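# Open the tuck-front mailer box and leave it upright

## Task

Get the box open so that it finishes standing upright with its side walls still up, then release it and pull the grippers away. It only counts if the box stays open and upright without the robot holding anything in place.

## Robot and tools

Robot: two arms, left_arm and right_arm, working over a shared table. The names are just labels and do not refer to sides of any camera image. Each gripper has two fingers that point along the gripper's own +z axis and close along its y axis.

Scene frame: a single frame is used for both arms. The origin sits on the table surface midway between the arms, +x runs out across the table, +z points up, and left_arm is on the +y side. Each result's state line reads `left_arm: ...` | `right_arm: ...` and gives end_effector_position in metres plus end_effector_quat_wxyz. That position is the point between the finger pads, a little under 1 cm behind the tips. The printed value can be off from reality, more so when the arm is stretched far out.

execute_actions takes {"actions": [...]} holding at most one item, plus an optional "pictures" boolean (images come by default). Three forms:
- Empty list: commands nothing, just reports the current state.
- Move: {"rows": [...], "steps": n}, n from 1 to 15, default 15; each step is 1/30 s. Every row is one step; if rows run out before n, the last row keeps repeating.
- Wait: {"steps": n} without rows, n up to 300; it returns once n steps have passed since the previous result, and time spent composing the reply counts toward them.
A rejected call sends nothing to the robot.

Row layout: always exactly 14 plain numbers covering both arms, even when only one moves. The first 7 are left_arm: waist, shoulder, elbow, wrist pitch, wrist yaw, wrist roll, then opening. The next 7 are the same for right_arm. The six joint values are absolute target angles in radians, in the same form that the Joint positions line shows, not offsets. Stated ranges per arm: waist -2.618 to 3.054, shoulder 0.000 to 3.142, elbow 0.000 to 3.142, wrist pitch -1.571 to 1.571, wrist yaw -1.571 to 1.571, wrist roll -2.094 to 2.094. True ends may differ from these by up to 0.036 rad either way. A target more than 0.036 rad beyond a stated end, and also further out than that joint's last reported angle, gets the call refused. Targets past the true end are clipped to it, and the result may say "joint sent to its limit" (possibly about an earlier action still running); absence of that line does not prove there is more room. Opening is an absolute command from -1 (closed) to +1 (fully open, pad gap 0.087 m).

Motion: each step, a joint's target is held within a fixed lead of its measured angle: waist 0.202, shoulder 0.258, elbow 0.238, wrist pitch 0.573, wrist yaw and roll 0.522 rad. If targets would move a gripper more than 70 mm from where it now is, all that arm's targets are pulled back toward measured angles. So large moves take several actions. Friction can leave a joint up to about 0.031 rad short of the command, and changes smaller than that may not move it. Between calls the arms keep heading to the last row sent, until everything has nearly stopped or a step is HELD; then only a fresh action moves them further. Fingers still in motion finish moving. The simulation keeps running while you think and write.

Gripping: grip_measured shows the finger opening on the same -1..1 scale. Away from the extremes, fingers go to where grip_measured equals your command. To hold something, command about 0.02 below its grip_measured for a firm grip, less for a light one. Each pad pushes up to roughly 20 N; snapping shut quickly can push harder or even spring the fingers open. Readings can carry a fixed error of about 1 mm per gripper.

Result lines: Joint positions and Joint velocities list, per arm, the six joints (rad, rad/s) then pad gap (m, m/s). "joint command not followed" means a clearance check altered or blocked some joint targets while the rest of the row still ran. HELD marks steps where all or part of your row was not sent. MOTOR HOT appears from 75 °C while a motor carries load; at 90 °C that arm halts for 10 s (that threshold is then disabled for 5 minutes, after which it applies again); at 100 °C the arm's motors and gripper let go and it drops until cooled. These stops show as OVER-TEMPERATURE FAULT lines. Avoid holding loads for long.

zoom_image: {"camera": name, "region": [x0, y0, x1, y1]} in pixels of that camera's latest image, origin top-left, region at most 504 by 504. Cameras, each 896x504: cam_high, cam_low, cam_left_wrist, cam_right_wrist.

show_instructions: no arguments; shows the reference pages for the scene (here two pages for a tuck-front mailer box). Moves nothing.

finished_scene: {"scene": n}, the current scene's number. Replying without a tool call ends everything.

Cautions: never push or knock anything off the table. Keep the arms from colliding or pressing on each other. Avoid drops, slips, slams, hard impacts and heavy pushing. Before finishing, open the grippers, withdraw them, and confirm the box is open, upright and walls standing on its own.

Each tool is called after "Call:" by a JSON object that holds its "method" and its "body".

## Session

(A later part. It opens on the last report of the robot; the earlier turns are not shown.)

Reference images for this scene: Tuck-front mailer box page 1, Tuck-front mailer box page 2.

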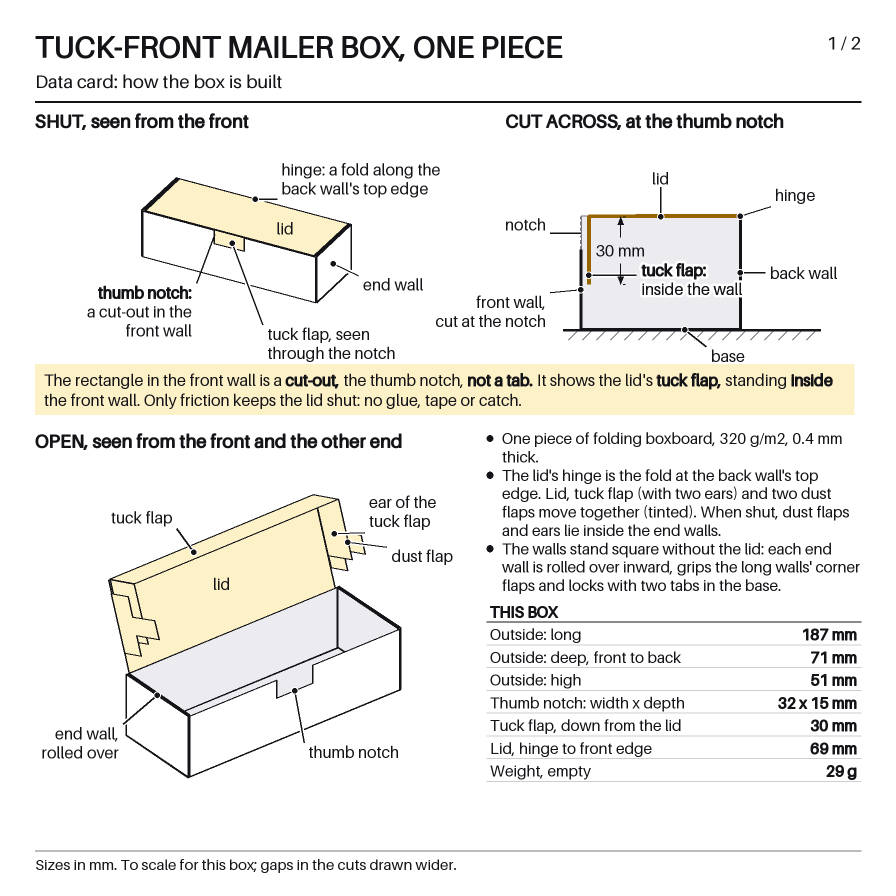

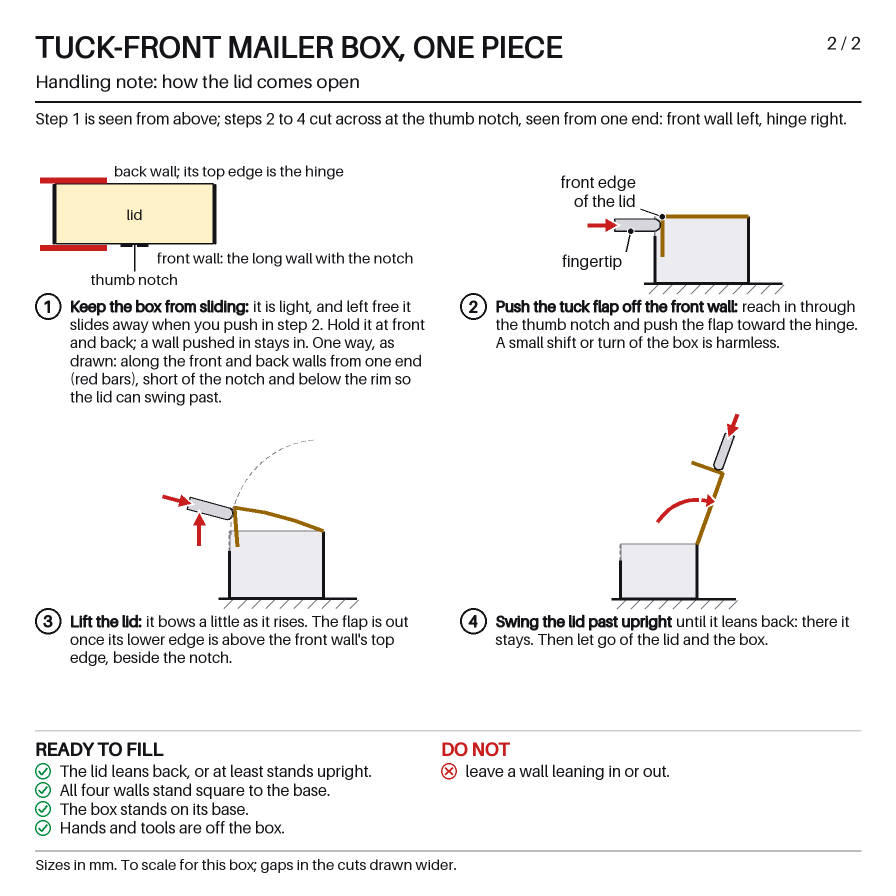

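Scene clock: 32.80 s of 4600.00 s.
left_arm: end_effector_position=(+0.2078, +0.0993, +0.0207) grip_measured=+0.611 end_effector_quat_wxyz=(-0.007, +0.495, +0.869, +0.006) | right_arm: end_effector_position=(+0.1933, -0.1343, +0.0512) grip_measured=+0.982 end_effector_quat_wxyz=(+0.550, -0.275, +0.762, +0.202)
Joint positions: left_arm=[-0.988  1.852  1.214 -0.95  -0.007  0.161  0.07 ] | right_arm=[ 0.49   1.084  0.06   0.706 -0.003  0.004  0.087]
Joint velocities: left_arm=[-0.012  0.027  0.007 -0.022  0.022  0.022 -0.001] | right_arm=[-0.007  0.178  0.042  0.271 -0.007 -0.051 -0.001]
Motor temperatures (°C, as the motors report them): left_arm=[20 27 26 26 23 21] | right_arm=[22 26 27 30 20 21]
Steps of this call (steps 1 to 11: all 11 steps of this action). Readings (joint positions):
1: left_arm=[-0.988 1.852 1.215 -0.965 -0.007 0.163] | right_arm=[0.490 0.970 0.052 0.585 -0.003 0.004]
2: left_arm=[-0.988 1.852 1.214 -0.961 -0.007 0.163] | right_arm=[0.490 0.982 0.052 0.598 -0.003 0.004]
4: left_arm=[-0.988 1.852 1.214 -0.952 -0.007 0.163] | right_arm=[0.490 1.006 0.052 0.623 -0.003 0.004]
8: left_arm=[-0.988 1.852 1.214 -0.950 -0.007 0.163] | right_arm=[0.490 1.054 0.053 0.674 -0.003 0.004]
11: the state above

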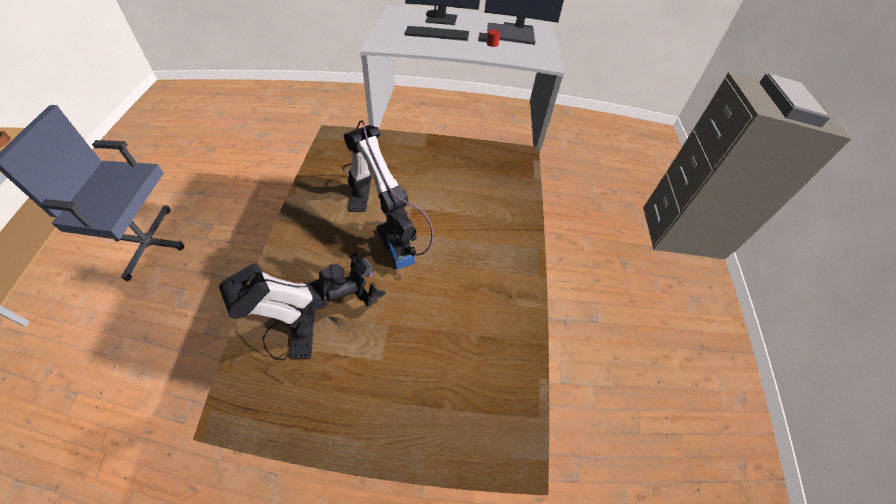

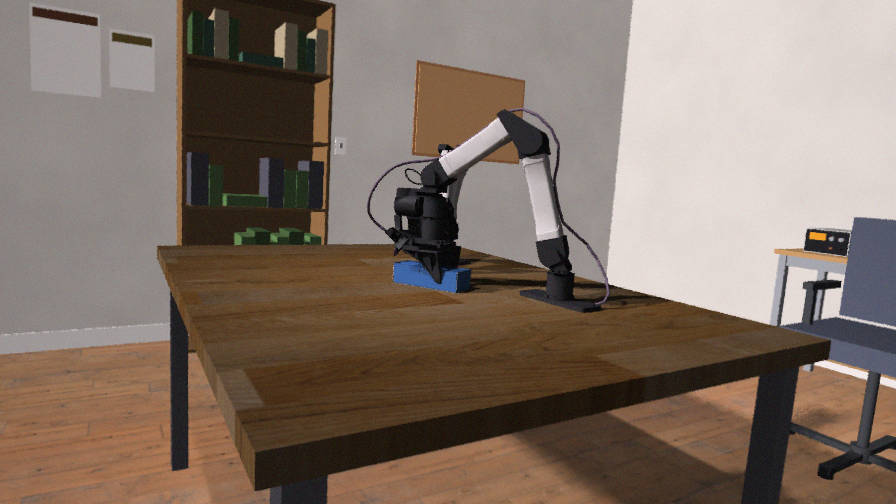

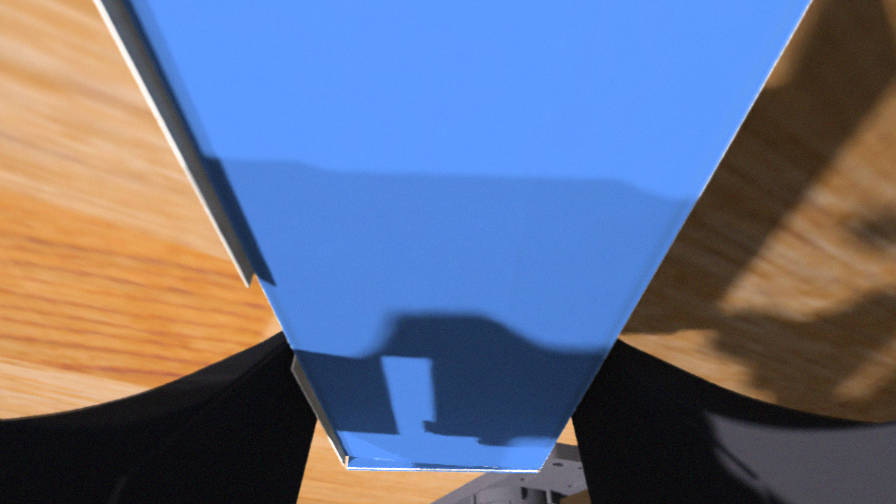

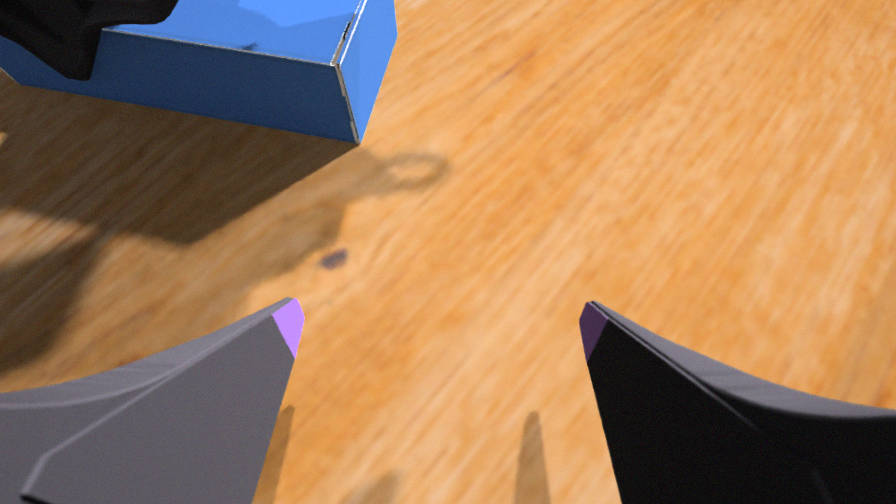

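Call:
{"method": "execute_actions", "body": {"actions": [{"rows":[[-0.985,1.863,1.232,-0.952,-0.01,0.146,0.607,0.49,1.107,0.084,0.765,0.01,0.01,1],[-0.985,1.863,1.232,-0.954,-0.01,0.135,0.607,0.49,1.109,0.084,0.772,0.01,0.01,1],[-0.985,1.863,1.232,-0.955,-0.01,0.116,0.607,0.49,1.113,0.085,0.780,0.01,0.01,1],[-0.985,1.863,1.233,-0.955,-0.01,0.089,0.607,0.49,1.119,0.085,0.789,0.01,0.01,1],[-0.985,1.863,1.233,-0.955,-0.01,0.055,0.607,0.49,1.126,0.085,0.799,0.01,0.01,1],[-0.985,1.863,1.234,-0.955,-0.01,0.013,0.607,0.49,1.134,0.086,0.810,0.01,0.01,1],[-0.985,1.864,1.235,-0.955,-0.01,-0.037,0.607,0.49,1.145,0.087,0.822,0.01,0.01,1],[-0.985,1.865,1.236,-0.956,-0.01,-0.094,0.607,0.49,1.156,0.087,0.835,0.01,0.01,1],[-0.985,1.866,1.237,-0.958,-0.01,-0.155,0.607,0.49,1.170,0.088,0.850,0.01,0.01,1],[-0.985,1.867,1.238,-0.960,-0.01,-0.215,0.607,0.49,1.185,0.089,0.865,0.01,0.01,1],[-0.985,1.870,1.242,-0.963,-0.01,-0.276,0.607,0.49,1.200,0.090,0.880,0.01,0.01,1],[-0.984,1.874,1.248,-0.967,-0.01,-0.337,0.607,0.49,1.216,0.091,0.895,0.01,0.01,1],[-0.984,1.880,1.256,-0.972,-0.01,-0.398,0.607,0.49,1.232,0.092,0.910,0.01,0.01,1],[-0.983,1.888,1.267,-0.977,-0.01,-0.459,0.607,0.49,1.248,0.093,0.925,0.01,0.01,1],[-0.982,1.898,1.281,-0.983,-0.01,-0.520,0.607,0.49,1.263,0.094,0.941,0.01,0.01,1]],"steps":15}], "pictures": false}}

Call:
{"method": "execute_actions", "body": {"actions": [{"rows":[[-0.981,1.910,1.298,-0.990,-0.01,-0.581,0.607,0.49,1.279,0.095,0.956,0.01,0.01,1],[-0.980,1.923,1.317,-0.996,-0.01,-0.642,0.607,0.49,1.295,0.096,0.971,0.01,0.01,1],[-0.979,1.938,1.338,-1.003,-0.01,-0.703,0.607,0.49,1.311,0.097,0.986,0.01,0.01,1],[-0.978,1.953,1.359,-1.010,-0.01,-0.763,0.607,0.49,1.326,0.098,1.002,0.01,0.01,1],[-0.977,1.968,1.381,-1.018,-0.01,-0.824,0.607,0.49,1.342,0.099,1.017,0.01,0.01,1],[-0.975,1.983,1.403,-1.025,-0.01,-0.885,0.607,0.49,1.358,0.100,1.032,0.01,0.01,1],[-0.974,1.998,1.426,-1.033,-0.01,-0.946,0.607,0.49,1.374,0.101,1.047,0.01,0.01,1],[-0.973,2.013,1.449,-1.042,-0.01,-1.007,0.607,0.49,1.389,0.103,1.063,0.01,0.01,1],[-0.972,2.029,1.472,-1.050,-0.01,-1.068,0.607,0.49,1.405,0.104,1.078,0.01,0.01,1],[-0.970,2.044,1.496,-1.059,-0.01,-1.129,0.607,0.49,1.421,0.105,1.093,0.01,0.01,1],[-0.969,2.060,1.520,-1.068,-0.01,-1.190,0.607,0.49,1.437,0.106,1.108,0.01,0.01,1],[-0.968,2.076,1.545,-1.077,-0.01,-1.250,0.607,0.49,1.452,0.107,1.124,0.01,0.01,1],[-0.967,2.092,1.570,-1.086,-0.01,-1.311,0.607,0.49,1.468,0.108,1.139,0.01,0.01,1],[-0.966,2.108,1.596,-1.096,-0.01,-1.368,0.607,0.49,1.484,0.109,1.154,0.01,0.01,1],[-0.964,2.125,1.621,-1.106,-0.01,-1.418,0.607,0.49,1.500,0.110,1.169,0.01,0.01,1]],"steps":15}], "pictures": false}}

Call:
{"method": "execute_actions", "body": {"actions": [{"rows":[[-0.963,2.141,1.648,-1.116,-0.01,-1.460,0.607,0.49,1.515,0.111,1.185,0.01,0.01,1],[-0.962,2.158,1.674,-1.127,-0.01,-1.494,0.607,0.49,1.531,0.112,1.200,0.01,0.01,1],[-0.961,2.174,1.702,-1.137,-0.01,-1.521,0.607,0.49,1.547,0.113,1.215,0.01,0.01,1],[-0.960,2.191,1.729,-1.148,-0.01,-1.540,0.607,0.49,1.563,0.114,1.230,0.01,0.01,1],[-0.958,2.208,1.757,-1.159,-0.01,-1.551,0.607,0.49,1.578,0.115,1.243,0.01,0.01,1],[-0.957,2.225,1.785,-1.168,-0.01,-1.555,0.607,0.49,1.593,0.116,1.255,0.01,0.01,1],[-0.956,2.243,1.814,-1.176,-0.01,-1.555,0.607,0.49,1.607,0.117,1.265,0.01,0.01,1],[-0.955,2.259,1.841,-1.183,-0.01,-1.555,0.607,0.49,1.618,0.118,1.273,0.01,0.01,1],[-0.954,2.273,1.865,-1.188,-0.01,-1.555,0.607,0.49,1.629,0.118,1.280,0.01,0.01,1],[-0.953,2.285,1.886,-1.192,-0.01,-1.555,0.607,0.49,1.637,0.119,1.285,0.01,0.01,1],[-0.952,2.295,1.903,-1.194,-0.01,-1.555,0.607,0.49,1.644,0.119,1.289,0.01,0.01,1],[-0.952,2.303,1.916,-1.195,-0.01,-1.555,0.607,0.49,1.650,0.120,1.291,0.01,0.01,1],[-0.951,2.309,1.924,-1.195,-0.01,-1.555,0.607,0.49,1.654,0.120,1.292,0.01,0.01,1],[-0.951,2.312,1.927,-1.195,-0.01,-1.555,0.607,0.49,1.656,0.120,1.292,0.01,0.01,1],[-0.951,2.313,1.928,-1.195,-0.01,-1.555,0.607,0.49,1.657,0.120,1.292,0.01,0.01,1]],"steps":15}], "pictures": false}}

Call:
{"method": "execute_actions", "body": {"actions": [{"steps":5}]}}

Scene clock: 42.03 s of 4600.00 s.
left_arm: end_effector_position=(+0.1992, +0.0814, +0.0248) grip_measured=+0.607 end_effector_quat_wxyz=(-0.001, +0.296, +0.955, +0.004) | right_arm: end_effector_position=(+0.2018, -0.1272, +0.0505) grip_measured=+0.982 end_effector_quat_wxyz=(+0.562, -0.272, +0.753, +0.206)
Joint positions: left_arm=[-0.988  1.861  1.246 -0.962 -0.007 -0.275  0.07 ] | right_arm=[ 0.49   1.221  0.062  0.871 -0.003  0.004  0.087]
Joint velocities: left_arm=[-0.007  0.164  0.335 -0.125  0.007 -1.604 -0.   ] | right_arm=[ 0.017  0.447 -0.002  0.374  0.007  0.007 -0.   ]
Motor temperatures (°C, as the motors report them): left_arm=[20 27 27 26 23 21] | right_arm=[22 26 28 32 20 21]
Steps of this call (steps 1 to 30: the robot went on to your last target; steps 31 to 90: nothing new was sent; then 5.73 s passed at rest; steps 91 to 105: all 15 steps of this action). Readings (joint positions):
91: left_arm=[-0.988 1.852 1.214 -0.950 -0.007 0.160] | right_arm=[0.490 1.090 0.062 0.747 -0.003 0.004]
92: left_arm=[-0.988 1.852 1.214 -0.950 -0.007 0.158] | right_arm=[0.490 1.090 0.062 0.749 -0.003 0.004]
94: left_arm=[-0.988 1.852 1.214 -0.950 -0.007 0.144] | right_arm=[0.490 1.091 0.062 0.757 -0.003 0.004]
98: left_arm=[-0.988 1.852 1.214 -0.950 -0.007 0.056] | right_arm=[0.490 1.121 0.062 0.788 -0.003 0.004]
105: the state above

Scene clock: 42.53 s of 4600.00 s.
left_arm: end_effector_position=(+0.2373, +0.0005, +0.0269) grip_measured=+0.607 end_effector_quat_wxyz=(+0.003, -0.148, +0.989, +0.001) | right_arm: end_effector_position=(+0.2140, -0.1172, +0.0391) grip_measured=+0.982 end_effector_quat_wxyz=(+0.566, -0.271, +0.751, +0.207)
Joint positions: left_arm=[-0.977  2.076  1.564 -1.056 -0.007 -1.162  0.07 ] | right_arm=[ 0.49   1.457  0.086  1.094 -0.003  0.004  0.087]
Joint velocities: left_arm=[ 0.042  0.466  0.75  -0.286  0.051 -1.707 -0.   ] | right_arm=[ 0.012  0.447  0.002  0.476  0.007  0.051 -0.   ]
Motor temperatures (°C, as the motors report them): left_arm=[20 27 27 26 23 21] | right_arm=[22 26 28 32 20 21]
Steps of this call (steps 1 to 15: all 15 steps of this action). Readings (joint positions):
1: left_arm=[-0.988 1.869 1.259 -0.966 -0.007 -0.331] | right_arm=[0.490 1.236 0.063 0.884 -0.003 0.004]
2: left_arm=[-0.988 1.879 1.274 -0.971 -0.007 -0.388] | right_arm=[0.490 1.253 0.066 0.897 -0.003 0.004]
4: left_arm=[-0.988 1.905 1.310 -0.981 -0.007 -0.504] | right_arm=[0.490 1.284 0.072 0.926 -0.003 0.004]
8: left_arm=[-0.988 1.967 1.396 -1.003 -0.007 -0.742] | right_arm=[0.490 1.346 0.078 0.988 -0.003 0.004]
15: the state above

Scene clock: 43.03 s of 4600.00 s.
left_arm: end_effector_position=(+0.2877, -0.0529, +0.0275) grip_measured=+0.607 end_effector_quat_wxyz=(+0.008, -0.334, +0.943, -0.010) | right_arm: end_effector_position=(+0.2197, -0.1124, +0.0252) grip_measured=+0.982 end_effector_quat_wxyz=(+0.565, -0.271, +0.751, +0.207)
Joint positions: left_arm=[-0.961  2.287  1.906 -1.165 -0.007 -1.529  0.07 ] | right_arm=[ 0.49   1.637  0.097  1.262 -0.003  0.004  0.087]
Joint velocities: left_arm=[-0.007  0.1    0.134 -0.095  0.051 -0.11  -0.001] | right_arm=[-0.007  0.085  0.007  0.095  0.007  0.081  0.001]
Motor temperatures (°C, as the motors report them): left_arm=[20 27 27 26 23 21] | right_arm=[22 26 28 32 20 21]
Steps of this call (steps 1 to 15: all 15 steps of this action). Readings (joint positions):
1: left_arm=[-0.975 2.092 1.590 -1.066 -0.007 -1.218] | right_arm=[0.490 1.472 0.086 1.109 -0.003 0.004]
2: left_arm=[-0.974 2.109 1.616 -1.075 -0.007 -1.269] | right_arm=[0.490 1.488 0.087 1.124 -0.003 0.004]
4: left_arm=[-0.972 2.142 1.669 -1.094 -0.007 -1.358] | right_arm=[0.490 1.519 0.089 1.154 -0.003 0.004]
8: left_arm=[-0.967 2.209 1.780 -1.134 -0.007 -1.469] | right_arm=[0.490 1.580 0.094 1.209 -0.003 0.004]
15: the state above

Scene clock: 43.20 s of 4600.00 s.
left_arm: end_effector_position=(+0.2872, -0.0521, +0.0269) grip_measured=+0.607 end_effector_quat_wxyz=(+0.006, -0.339, +0.941, -0.006) | right_arm: end_effector_position=(+0.2205, -0.1118, +0.0270) grip_measured=+0.982 end_effector_quat_wxyz=(+0.569, -0.270, +0.749, +0.208)
Joint positions: left_arm=[-0.961  2.292  1.912 -1.175 -0.007 -1.54   0.07 ] | right_arm=[ 0.49   1.64   0.097  1.274 -0.003  0.004  0.087]
Joint velocities: left_arm=[ 0.002  0.017 -0.002 -0.11   0.066 -0.066 -0.   ] | right_arm=[ 0.012 -0.022 -0.007  0.007 -0.037 -0.051 -0.   ]
Motor temperatures (°C, as the motors report them): left_arm=[20 27 27 26 23 21] | right_arm=[22 26 28 32 20 21]
Steps of this call (steps 1 to 5: the robot went on to your last target). Readings (joint positions):
1: left_arm=[-0.961 2.290 1.910 -1.167 -0.007 -1.532] | right_arm=[0.490 1.639 0.097 1.265 -0.003 0.004]
2: left_arm=[-0.961 2.291 1.911 -1.169 -0.007 -1.535] | right_arm=[0.490 1.640 0.097 1.267 -0.003 0.004]
4: left_arm=[-0.961 2.292 1.912 -1.174 -0.007 -1.538] | right_arm=[0.490 1.640 0.097 1.272 -0.003 0.004]
5: the state above

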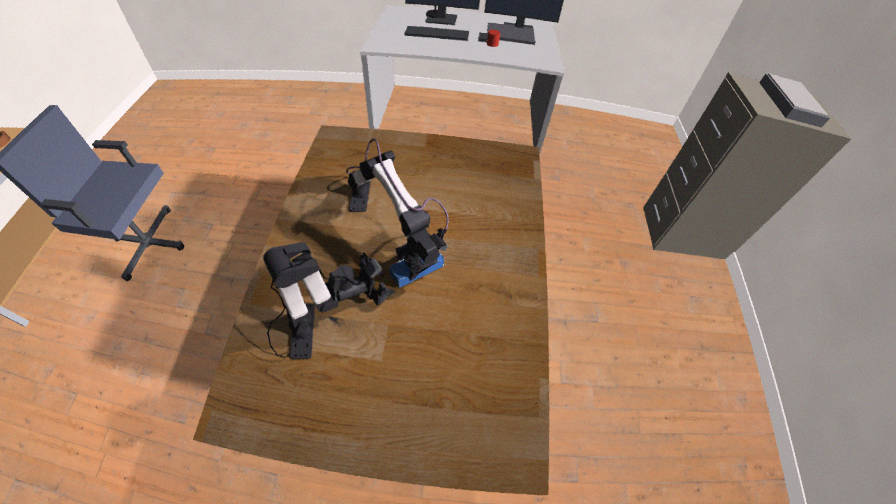

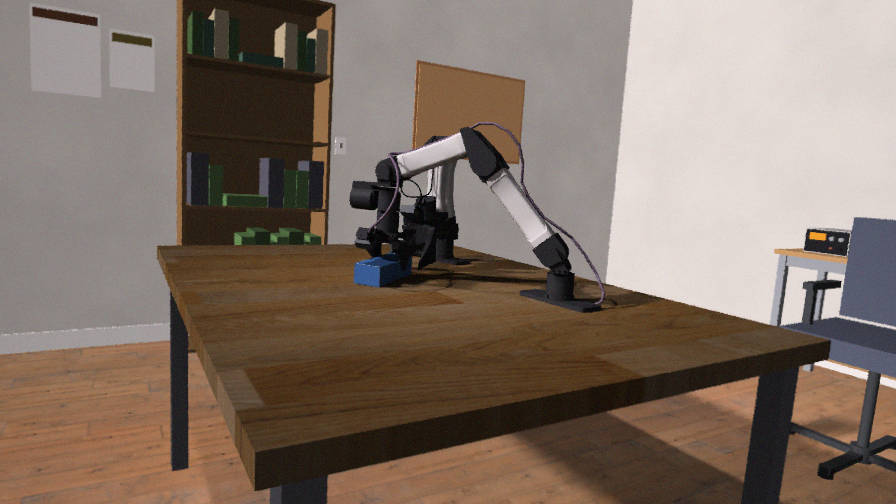

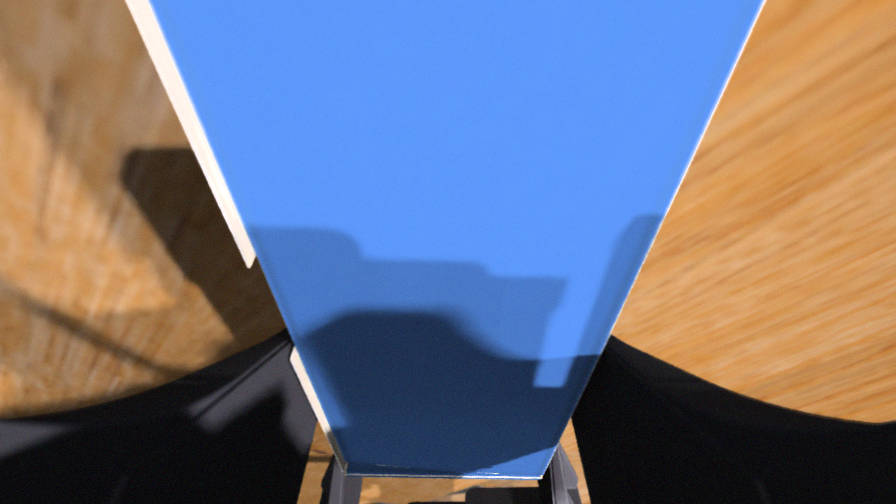

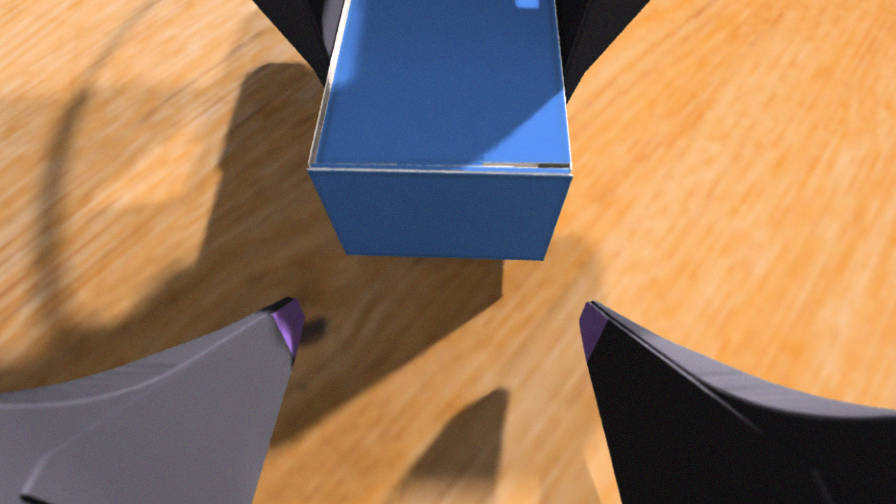

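Call:
{"method": "execute_actions", "body": {"actions": [{"rows":[[-0.955,2.32,1.92,-1.195,-0.01,-1.555,0.607,0.49,1.657,0.12,1.292,0.01,0.01,1],[-0.955,2.325,1.92,-1.195,-0.01,-1.555,0.607,0.49,1.657,0.12,1.292,0.01,0.01,1],[-0.955,2.328,1.92,-1.195,-0.01,-1.555,0.61,0.49,1.657,0.12,1.292,0.01,0.01,1],[-0.955,2.328,1.92,-1.195,-0.01,-1.555,0.63,0.49,1.657,0.12,1.292,0.01,0.01,1],[-0.955,2.328,1.92,-1.195,-0.01,-1.555,0.70,0.49,1.657,0.12,1.292,0.01,0.01,1],[-0.955,2.305,1.92,-1.195,-0.01,-1.555,0.79,0.49,1.657,0.12,1.292,0.01,0.01,1],[-0.955,2.288,1.92,-1.197,-0.01,-1.555,0.88,0.49,1.657,0.12,1.292,0.01,0.01,1],[-0.955,2.274,1.92,-1.205,-0.01,-1.555,0.95,0.49,1.657,0.12,1.292,0.01,0.01,1],[-0.955,2.257,1.92,-1.215,-0.01,-1.555,1,0.49,1.657,0.12,1.292,0.01,0.01,1],[-0.955,2.238,1.92,-1.225,-0.01,-1.555,1,0.49,1.657,0.12,1.292,0.01,0.01,1],[-0.955,2.218,1.915,-1.235,-0.01,-1.555,1,0.49,1.657,0.12,1.292,0.01,0.01,1],[-0.955,2.198,1.91,-1.242,-0.01,-1.555,1,0.49,1.657,0.12,1.292,0.01,0.01,1],[-0.955,2.178,1.905,-1.245,-0.01,-1.555,1,0.49,1.657,0.12,1.292,0.01,0.01,1],[-0.955,2.158,1.90,-1.245,-0.01,-1.555,1,0.49,1.657,0.12,1.292,0.01,0.01,1],[-0.955,2.138,1.89,-1.24,-0.01,-1.555,1,0.49,1.657,0.12,1.292,0.01,0.01,1]],"steps":15}], "pictures": false}}

Call:
{"method": "execute_actions", "body": {"actions": [{"rows":[[-0.955,2.113,1.875,-1.237,-0.01,-1.545,1,0.49,1.657,0.12,1.292,0.01,0.01,1],[-0.955,2.083,1.853,-1.228,-0.01,-1.53,0.95,0.49,1.657,0.12,1.292,0.01,0.01,1],[-0.955,2.049,1.823,-1.212,-0.01,-1.51,0.87,0.49,1.657,0.12,1.292,0.01,0.01,1],[-0.955,2.012,1.786,-1.191,-0.01,-1.48,0.78,0.49,1.657,0.12,1.292,0.01,0.01,1],[-0.955,1.974,1.743,-1.163,-0.01,-1.44,0.69,0.49,1.657,0.12,1.292,0.01,0.01,1],[-0.955,1.936,1.696,-1.130,-0.01,-1.395,0.60,0.49,1.657,0.12,1.292,0.01,0.01,1],[-0.955,1.898,1.649,-1.090,-0.01,-1.35,0.51,0.49,1.657,0.12,1.292,0.01,0.01,1],[-0.955,1.860,1.602,-1.044,-0.01,-1.305,0.42,0.49,1.657,0.12,1.292,0.01,0.01,1],[-0.955,1.822,1.555,-0.995,-0.01,-1.26,0.33,0.49,1.657,0.12,1.292,0.01,0.01,1],[-0.955,1.784,1.508,-0.946,-0.01,-1.215,0.24,0.49,1.657,0.12,1.292,0.01,0.01,1],[-0.955,1.746,1.461,-0.897,-0.01,-1.17,0.15,0.49,1.657,0.12,1.292,0.01,0.01,1],[-0.955,1.708,1.414,-0.848,-0.01,-1.125,0.06,0.49,1.657,0.12,1.292,0.01,0.01,1],[-0.955,1.670,1.367,-0.799,-0.01,-1.08,-0.03,0.49,1.657,0.12,1.292,0.01,0.01,1],[-0.955,1.632,1.320,-0.750,-0.01,-1.035,-0.12,0.49,1.657,0.12,1.292,0.01,0.01,1],[-0.955,1.594,1.273,-0.701,-0.01,-0.99,-0.21,0.49,1.657,0.12,1.292,0.01,0.01,1]],"steps":15}], "pictures": false}}

Call:
{"method": "execute_actions", "body": {"actions": [{"rows":[[-0.955,1.556,1.226,-0.652,-0.01,-0.945,-0.30,0.49,1.657,0.12,1.29,0.01,0.01,1],[-0.955,1.521,1.179,-0.603,-0.01,-0.90,-0.39,0.49,1.657,0.12,1.29,0.01,0.01,1],[-0.955,1.490,1.132,-0.554,-0.01,-0.855,-0.48,0.49,1.657,0.12,1.29,0.01,0.01,1],[-0.955,1.463,1.085,-0.505,-0.01,-0.81,-0.57,0.49,1.659,0.122,1.29,0.01,0.01,1],[-0.955,1.440,1.038,-0.456,-0.01,-0.765,-0.66,0.49,1.663,0.126,1.29,0.01,0.01,1],[-0.955,1.421,0.991,-0.407,-0.01,-0.72,-0.75,0.49,1.670,0.133,1.29,0.01,0.01,1],[-0.955,1.405,0.947,-0.358,-0.01,-0.675,-0.83,0.49,1.679,0.142,1.29,0.01,0.01,1],[-0.955,1.392,0.907,-0.309,-0.01,-0.63,-0.90,0.49,1.690,0.153,1.29,0.01,0.01,1],[-0.955,1.382,0.871,-0.260,-0.01,-0.585,-0.95,0.49,1.703,0.166,1.29,0.01,0.01,1],[-0.955,1.375,0.838,-0.211,-0.01,-0.54,-1,0.49,1.716,0.179,1.29,0.01,0.01,1],[-0.955,1.370,0.808,-0.162,-0.01,-0.495,-1,0.49,1.729,0.192,1.29,0.01,0.01,1],[-0.955,1.367,0.781,-0.113,-0.01,-0.45,-1,0.49,1.742,0.206,1.29,0.01,0.01,1],[-0.955,1.366,0.757,-0.064,-0.01,-0.405,-1,0.49,1.755,0.220,1.29,0.01,0.01,1],[-0.955,1.370,0.733,-0.015,-0.01,-0.36,-1,0.49,1.768,0.234,1.29,0.01,0.01,1],[-0.955,1.375,0.709,0.034,-0.01,-0.315,-1,0.49,1.781,0.248,1.29,0.01,0.01,1]],"steps":15}], "pictures": false}}

Call:
{"method": "execute_actions", "body": {"actions": [{"rows":[[-0.955,1.382,0.687,0.083,-0.01,-0.27,-1,0.49,1.794,0.262,1.29,0.01,0.01,1],[-0.955,1.390,0.665,0.132,-0.01,-0.225,-1,0.49,1.807,0.276,1.29,0.01,0.01,1],[-0.955,1.399,0.645,0.181,-0.01,-0.18,-1,0.49,1.820,0.290,1.29,0.01,0.01,1],[-0.955,1.408,0.624,0.230,-0.01,-0.14,-1,0.49,1.833,0.304,1.29,0.01,0.01,1],[-0.955,1.419,0.604,0.279,-0.01,-0.105,-1,0.49,1.846,0.318,1.29,0.01,0.01,0.97],[-0.955,1.429,0.585,0.328,-0.01,-0.075,-1,0.49,1.859,0.333,1.29,0.01,0.01,0.95],[-0.955,1.440,0.565,0.377,-0.01,-0.05,-1,0.49,1.872,0.348,1.29,0.01,0.01,0.93],[-0.955,1.450,0.547,0.426,-0.01,-0.03,-1,0.49,1.884,0.362,1.29,0.01,0.01,0.91],[-0.955,1.461,0.528,0.475,-0.01,-0.013,-1,0.49,1.895,0.375,1.29,0.01,0.01,0.89],[-0.955,1.472,0.510,0.524,-0.01,0.0,-1,0.49,1.905,0.386,1.29,0.01,0.01,0.87],[-0.955,1.482,0.494,0.573,-0.01,0.008,-1,0.49,1.913,0.395,1.29,0.01,0.01,0.85],[-0.955,1.493,0.479,0.622,-0.01,0.012,-1,0.49,1.919,0.402,1.29,0.01,0.01,0.83],[-0.955,1.503,0.464,0.669,-0.01,0.012,-1,0.49,1.924,0.407,1.29,0.01,0.01,0.81],[-0.955,1.514,0.449,0.711,-0.01,0.012,-1,0.49,1.927,0.410,1.29,0.01,0.01,0.79],[-0.955,1.524,0.435,0.748,-0.01,0.012,-1,0.49,1.927,0.410,1.29,0.01,0.01,0.765]],"steps":15}], "pictures": false}}

Call:
{"method": "execute_actions", "body": {"actions": [{"rows":[[-0.955,1.535,0.421,0.780,-0.01,0.012,-1,0.49,1.927,0.410,1.285,0.01,0.01,0.74],[-0.955,1.546,0.408,0.807,-0.01,0.012,-1,0.49,1.927,0.410,1.285,0.0,0.01,0.72],[-0.955,1.555,0.396,0.829,-0.01,0.012,-1,0.49,1.927,0.410,1.285,0.0,0.01,0.70],[-0.955,1.564,0.385,0.847,-0.01,0.012,-1,0.49,1.927,0.410,1.285,0.0,0.01,0.68],[-0.955,1.571,0.375,0.860,-0.01,0.012,-1,0.49,1.927,0.410,1.285,0.0,0.01,0.665],[-0.955,1.577,0.366,0.869,-0.01,0.012,-1,0.49,1.927,0.410,1.285,0.0,0.01,0.65],[-0.955,1.582,0.358,0.875,-0.01,0.012,-1,0.49,1.927,0.410,1.285,0.0,0.01,0.638],[-0.955,1.585,0.351,0.875,-0.01,0.012,-1,0.49,1.927,0.410,1.285,0.0,0.01,0.627],[-0.955,1.588,0.345,0.875,-0.01,0.012,-1,0.49,1.927,0.410,1.285,0.0,0.01,0.618],[-0.955,1.589,0.340,0.875,-0.01,0.012,-1,0.49,1.927,0.410,1.285,0.0,0.01,0.61],[-0.955,1.590,0.336,0.875,-0.01,0.012,-1,0.49,1.927,0.410,1.285,0.0,0.01,0.603],[-0.955,1.590,0.336,0.875,-0.01,0.012,-1,0.49,1.927,0.410,1.285,0.0,0.01,0.597],[-0.955,1.590,0.336,0.875,-0.01,0.012,-1,0.49,1.927,0.410,1.285,0.0,0.01,0.592]],"steps":15}]}}

Scene clock: 59.57 s of 4600.00 s.
left_arm: end_effector_position=(+0.2845, -0.0491, +0.0670) grip_measured=+0.998 end_effector_quat_wxyz=(+0.016, -0.341, +0.939, -0.031) | right_arm: end_effector_position=(+0.2210, -0.1113, +0.0285) grip_measured=+0.982 end_effector_quat_wxyz=(+0.571, -0.269, +0.747, +0.209)
Joint positions: left_arm=[-0.961  2.197  1.912 -1.218 -0.007 -1.545  0.087] | right_arm=[ 0.49   1.64   0.097  1.28  -0.003  0.004  0.087]
Joint velocities: left_arm=[-0.017 -0.681  0.007 -0.095 -0.037  0.022 -0.   ] | right_arm=[-0.012  0.007  0.012 -0.007 -0.037  0.037 -0.   ]
Motor temperatures (°C, as the motors report them): left_arm=[20 29 28 25 23 21] | right_arm=[22 26 28 34 20 21]
Steps of this call (steps 1 to 30: the robot went on to your last target; steps 31 to 90: nothing new was sent; then 12.87 s passed at rest; steps 91 to 105: all 15 steps of this action). Readings (joint positions):
91: left_arm=[-0.961 2.292 1.912 -1.182 -0.007 -1.544] | right_arm=[0.490 1.640 0.097 1.280 -0.003 0.004]
92: left_arm=[-0.961 2.293 1.912 -1.182 -0.007 -1.544] | right_arm=[0.490 1.640 0.097 1.280 -0.003 0.004]
94: left_arm=[-0.961 2.296 1.912 -1.182 -0.007 -1.544] | right_arm=[0.490 1.640 0.097 1.280 -0.003 0.004]
98: left_arm=[-0.961 2.297 1.912 -1.185 -0.007 -1.544] | right_arm=[0.490 1.640 0.097 1.280 -0.003 0.004]
105: the state above

Scene clock: 60.07 s of 4600.00 s.
left_arm: end_effector_position=(+0.2421, +0.0037, +0.1234) grip_measured=-0.162 end_effector_quat_wxyz=(+0.102, -0.162, +0.969, -0.157) | right_arm: end_effector_position=(+0.2210, -0.1113, +0.0286) grip_measured=+0.982 end_effector_quat_wxyz=(+0.571, -0.269, +0.747, +0.209)
Joint positions: left_arm=[-0.961  1.669  1.37  -0.895 -0.007 -1.179  0.037] | right_arm=[ 0.49   1.64   0.097  1.281 -0.003  0.004  0.087]
Joint velocities: left_arm=[-0.012 -1.057 -1.409  1.355 -0.066  1.209 -0.086] | right_arm=[-0.012  0.007  0.007 -0.051  0.022  0.066 -0.001]
Motor temperatures (°C, as the motors report them): left_arm=[20 29 28 25 23 21] | right_arm=[22 26 28 34 20 21]
Steps of this call (steps 1 to 15: all 15 steps of this action). Readings (joint positions):
1: left_arm=[-0.961 2.171 1.909 -1.218 -0.007 -1.545] | right_arm=[0.490 1.640 0.097 1.280 -0.003 0.004]
2: left_arm=[-0.961 2.142 1.900 -1.217 -0.007 -1.544] | right_arm=[0.490 1.640 0.097 1.280 -0.003 0.004]
4: left_arm=[-0.961 2.075 1.860 -1.208 -0.007 -1.532] | right_arm=[0.490 1.640 0.097 1.281 -0.003 0.004]
8: left_arm=[-0.961 1.921 1.705 -1.147 -0.007 -1.443] | right_arm=[0.490 1.640 0.097 1.281 -0.003 0.004]
15: the state above

Scene clock: 60.57 s of 4600.00 s.
left_arm: end_effector_position=(+0.2406, +0.0325, +0.0750) grip_measured=-1.000 end_effector_quat_wxyz=(+0.292, +0.152, +0.915, -0.233) | right_arm: end_effector_position=(+0.2424, -0.0935, +0.0264) grip_measured=+0.982 end_effector_quat_wxyz=(+0.573, -0.269, +0.746, +0.210)
Joint positions: left_arm=[-0.961  1.383  0.766 -0.187 -0.007 -0.516  0.   ] | right_arm=[ 0.49   1.742  0.202  1.281 -0.003  0.004  0.087]
Joint velocities: left_arm=[-0.007 -0.027 -0.74   1.414  0.037  1.297  0.   ] | right_arm=[-0.022  0.364  0.403 -0.007 -0.051  0.037 -0.   ]
Motor temperatures (°C, as the motors report them): left_arm=[20 29 28 25 23 21] | right_arm=[22 26 28 34 20 21]
Steps of this call (steps 1 to 15: all 15 steps of this action). Readings (joint positions):
1: left_arm=[-0.961 1.632 1.323 -0.850 -0.007 -1.136] | right_arm=[0.490 1.640 0.097 1.281 -0.003 0.004]
2: left_arm=[-0.961 1.595 1.276 -0.805 -0.007 -1.094] | right_arm=[0.490 1.640 0.097 1.281 -0.003 0.004]
4: left_arm=[-0.961 1.523 1.184 -0.712 -0.007 -1.007] | right_arm=[0.490 1.640 0.097 1.281 -0.003 0.004]
8: left_arm=[-0.961 1.417 1.005 -0.515 -0.007 -0.830] | right_arm=[0.490 1.655 0.111 1.281 -0.003 0.004]
15: the state above

Scene clock: 61.07 s of 4600.00 s.
left_arm: end_effector_position=(+0.2756, +0.0214, +0.0516) grip_measured=-1.000 end_effector_quat_wxyz=(+0.476, +0.333, +0.783, -0.223) | right_arm: end_effector_position=(+0.2797, -0.0625, +0.0213) grip_measured=+0.777 end_effector_quat_wxyz=(+0.580, -0.267, +0.740, +0.212)
Joint positions: left_arm=[-0.961  1.49   0.478  0.548 -0.007 -0.04   0.   ] | right_arm=[ 0.49   1.906  0.385  1.281 -0.003  0.004  0.078]
Joint velocities: left_arm=[-0.007  0.32  -0.437  1.399  0.022  0.271  0.   ] | right_arm=[ 0.017  0.1    0.081 -0.022  0.037  0.022 -0.022]
Motor temperatures (°C, as the motors report them): left_arm=[20 29 28 25 23 21] | right_arm=[22 26 28 34 20 21]
Steps of this call (steps 1 to 15: all 15 steps of this action). Readings (joint positions):
1: left_arm=[-0.961 1.383 0.742 -0.139 -0.007 -0.472] | right_arm=[0.490 1.755 0.216 1.281 -0.003 0.004]
2: left_arm=[-0.961 1.383 0.719 -0.090 -0.007 -0.427] | right_arm=[0.490 1.768 0.230 1.281 -0.003 0.004]
4: left_arm=[-0.961 1.383 0.677 0.009 -0.007 -0.338] | right_arm=[0.490 1.794 0.258 1.281 -0.003 0.004]
8: left_arm=[-0.961 1.409 0.602 0.215 -0.007 -0.182] | right_arm=[0.490 1.846 0.315 1.281 -0.003 0.004]
15: the state above

Scene clock: 61.57 s of 4600.00 s.
left_arm: end_effector_position=(+0.2738, +0.0260, +0.0398) grip_measured=-1.000 end_effector_quat_wxyz=(+0.517, +0.338, +0.752, -0.230) | right_arm: end_effector_position=(+0.2801, -0.0621, +0.0207) grip_measured=+0.593 end_effector_quat_wxyz=(+0.579, -0.267, +0.740, +0.212)
Joint positions: left_arm=[-0.961  1.572  0.354  0.85  -0.007  0.     0.   ] | right_arm=[ 0.49   1.91   0.388  1.281 -0.003  0.004  0.07 ]
Joint velocities: left_arm=[-0.012  0.007 -0.002  0.154  0.037  0.051  0.   ] | right_arm=[-0.002 -0.002  0.002  0.007 -0.095 -0.007 -0.001]
Motor temperatures (°C, as the motors report them): left_arm=[20 29 28 25 23 21] | right_arm=[22 26 28 34 20 21]
Steps of this call (steps 1 to 15: all 15 steps of this action). Readings (joint positions):
1: left_arm=[-0.961 1.501 0.464 0.591 -0.007 -0.031] | right_arm=[0.490 1.909 0.387 1.281 -0.003 0.004]
2: left_arm=[-0.961 1.510 0.450 0.632 -0.007 -0.025] | right_arm=[0.490 1.909 0.388 1.281 -0.003 0.004]
4: left_arm=[-0.961 1.529 0.425 0.704 -0.007 -0.015] | right_arm=[0.490 1.910 0.388 1.281 -0.003 0.004]
8: left_arm=[-0.961 1.559 0.385 0.799 -0.007 -0.005] | right_arm=[0.490 1.910 0.388 1.281 -0.003 0.004]
15: the state above

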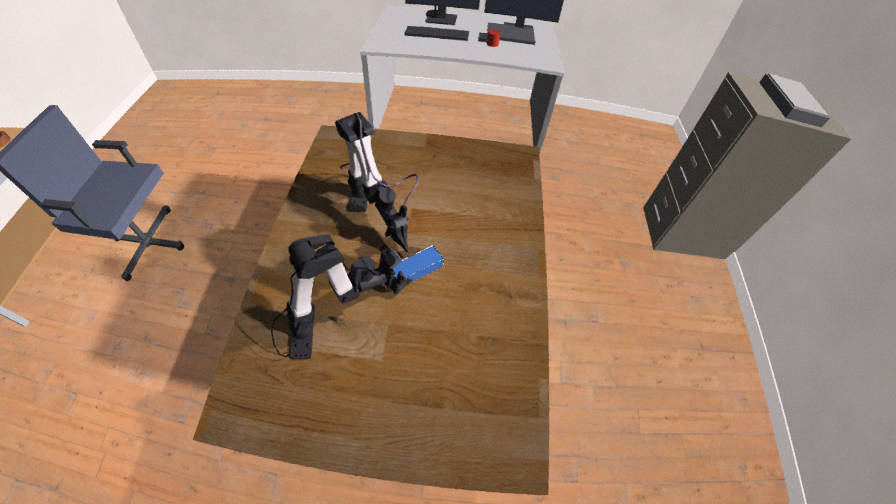

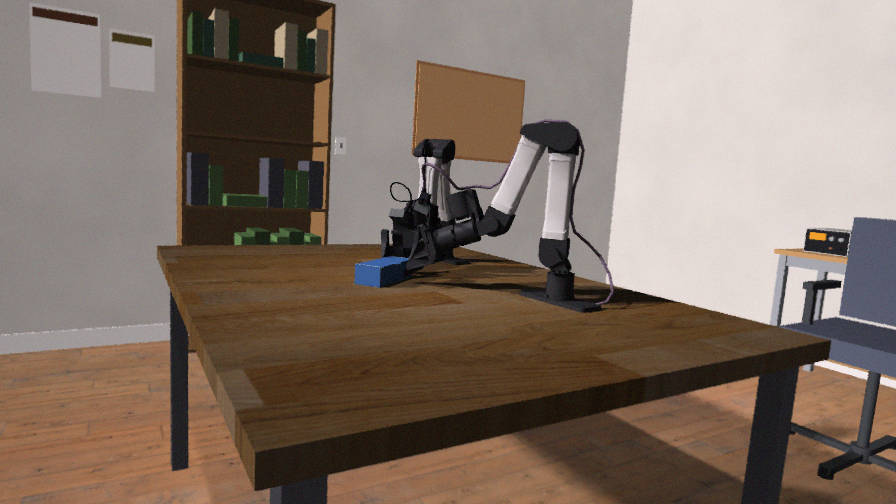

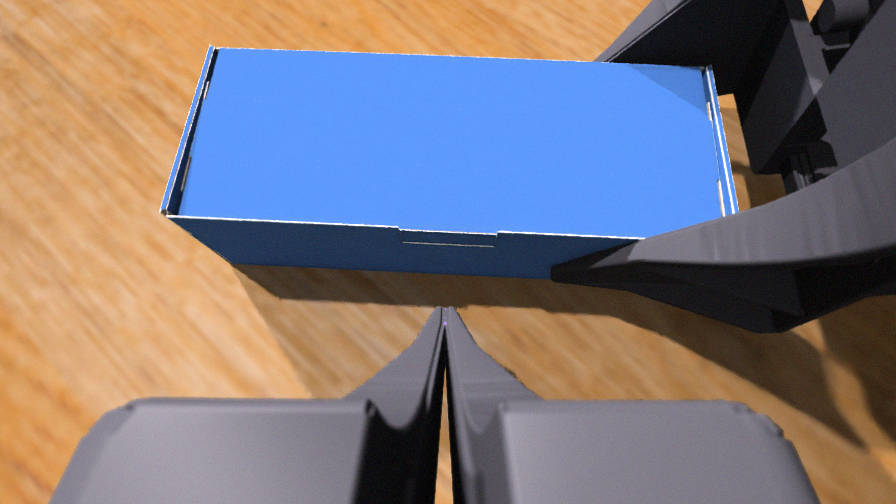

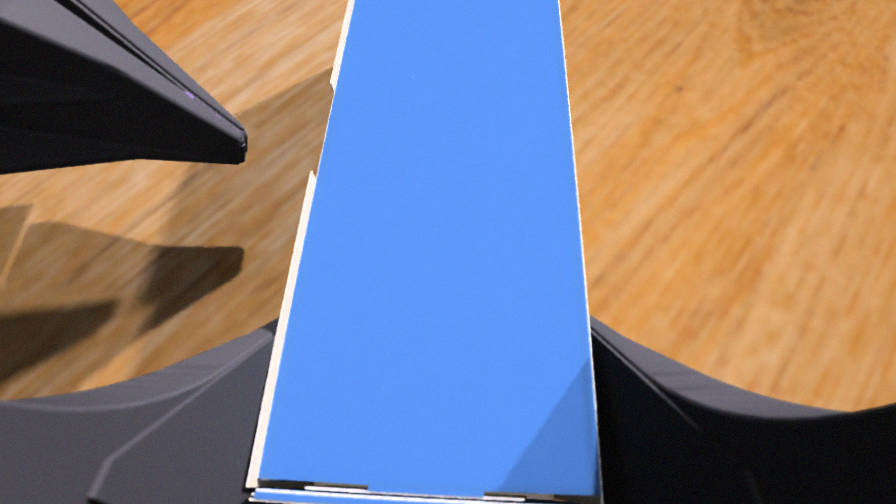

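Call:
{"method": "execute_actions", "body": {"actions": [{"rows":[[-0.955,1.594,0.36,0.872,-0.01,0.012,-1,0.49,1.927,0.410,1.28,0.0,0.01,0.589],[-0.955,1.599,0.371,0.872,-0.01,0.012,-1,0.49,1.927,0.410,1.28,0.0,0.01,0.587],[-0.955,1.606,0.377,0.872,-0.01,0.012,-1,0.49,1.927,0.410,1.28,0.0,0.01,0.585],[-0.955,1.613,0.384,0.872,-0.01,0.012,-1,0.49,1.927,0.410,1.28,0.0,0.01,0.583],[-0.955,1.621,0.391,0.872,-0.01,0.012,-1,0.49,1.927,0.410,1.28,0.0,0.01,0.581],[-0.955,1.629,0.399,0.872,-0.01,0.012,-1,0.49,1.927,0.410,1.28,0.0,0.01,0.58],[-0.955,1.637,0.407,0.872,-0.01,0.012,-1,0.49,1.927,0.410,1.28,0.0,0.01,0.58],[-0.955,1.644,0.414,0.872,-0.01,0.012,-1,0.49,1.927,0.410,1.28,0.0,0.01,0.58],[-0.955,1.650,0.420,0.872,-0.01,0.012,-1,0.49,1.927,0.410,1.28,0.0,0.01,0.58],[-0.955,1.655,0.425,0.872,-0.01,0.012,-1,0.49,1.927,0.410,1.28,0.0,0.01,0.58],[-0.955,1.659,0.429,0.872,-0.01,0.012,-1,0.49,1.927,0.410,1.28,0.0,0.01,0.58],[-0.955,1.661,0.431,0.872,-0.01,0.012,-1,0.49,1.927,0.410,1.28,0.0,0.01,0.58]],"steps":15}]}}

Scene clock: 63.93 s of 4600.00 s.
left_arm: end_effector_position=(+0.2860, +0.0122, +0.0411) grip_measured=-1.000 end_effector_quat_wxyz=(+0.522, +0.336, +0.748, -0.232) | right_arm: end_effector_position=(+0.2801, -0.0621, +0.0207) grip_measured=+0.581 end_effector_quat_wxyz=(+0.579, -0.267, +0.740, +0.212)
Joint positions: left_arm=[-0.961  1.641  0.416  0.871 -0.007  0.002  0.   ] | right_arm=[ 0.49   1.91   0.388  1.281 -0.003  0.004  0.069]
Joint velocities: left_arm=[-0.022 -0.007 -0.007  0.022  0.081 -0.095  0.   ] | right_arm=[-0.002 -0.017 -0.012 -0.051  0.037 -0.051  0.   ]
Motor temperatures (°C, as the motors report them): left_arm=[20 28 28 26 23 21] | right_arm=[22 26 28 34 20 21]
Steps of this call (steps 1 to 30: the robot went on to your last target; steps 31 to 56: nothing new was sent; steps 57 to 71: all 15 steps of this action). Readings (joint positions):
57: left_arm=[-0.961 1.572 0.354 0.870 -0.007 0.002] | right_arm=[0.490 1.910 0.388 1.281 -0.003 0.004]
58: left_arm=[-0.961 1.572 0.354 0.870 -0.007 0.002] | right_arm=[0.490 1.910 0.388 1.281 -0.003 0.004]
60: left_arm=[-0.961 1.578 0.358 0.871 -0.007 0.002] | right_arm=[0.490 1.910 0.388 1.281 -0.003 0.004]
64: left_arm=[-0.961 1.612 0.386 0.871 -0.007 0.002] | right_arm=[0.490 1.910 0.388 1.281 -0.003 0.004]
71: the state above

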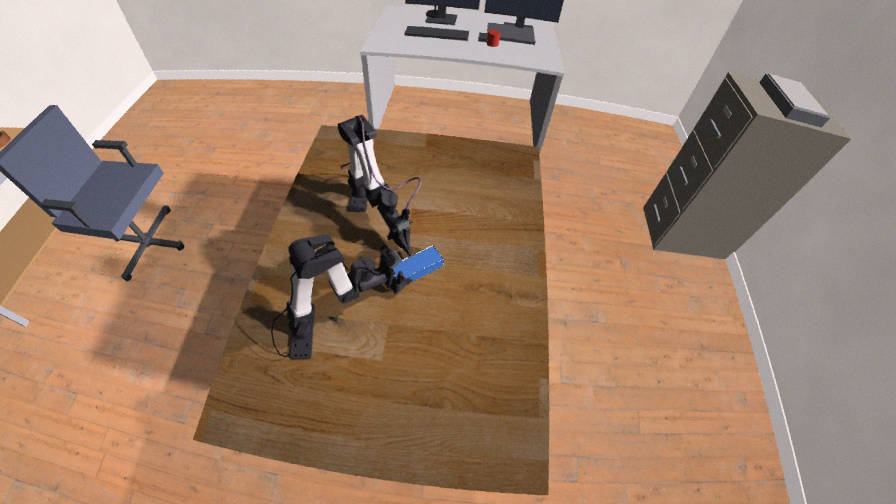

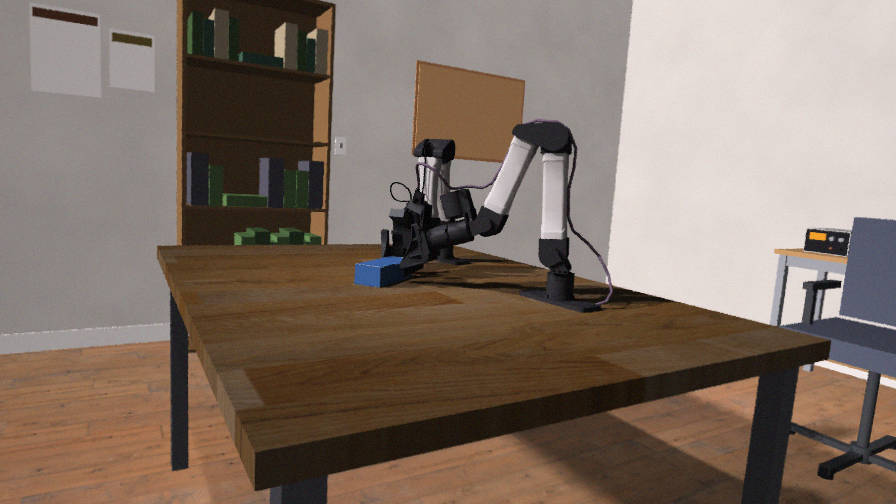

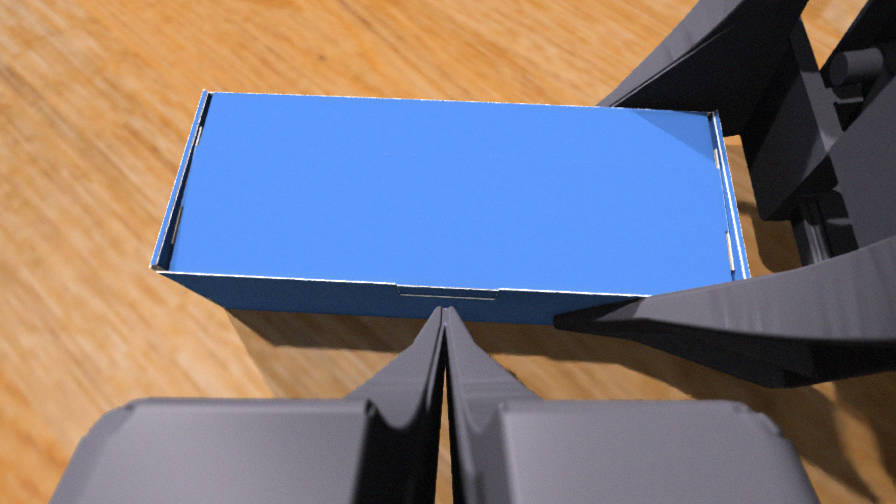

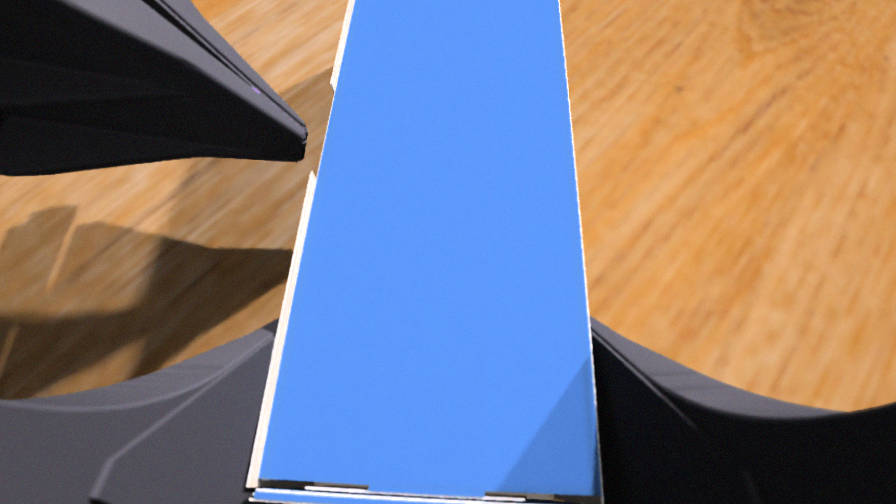

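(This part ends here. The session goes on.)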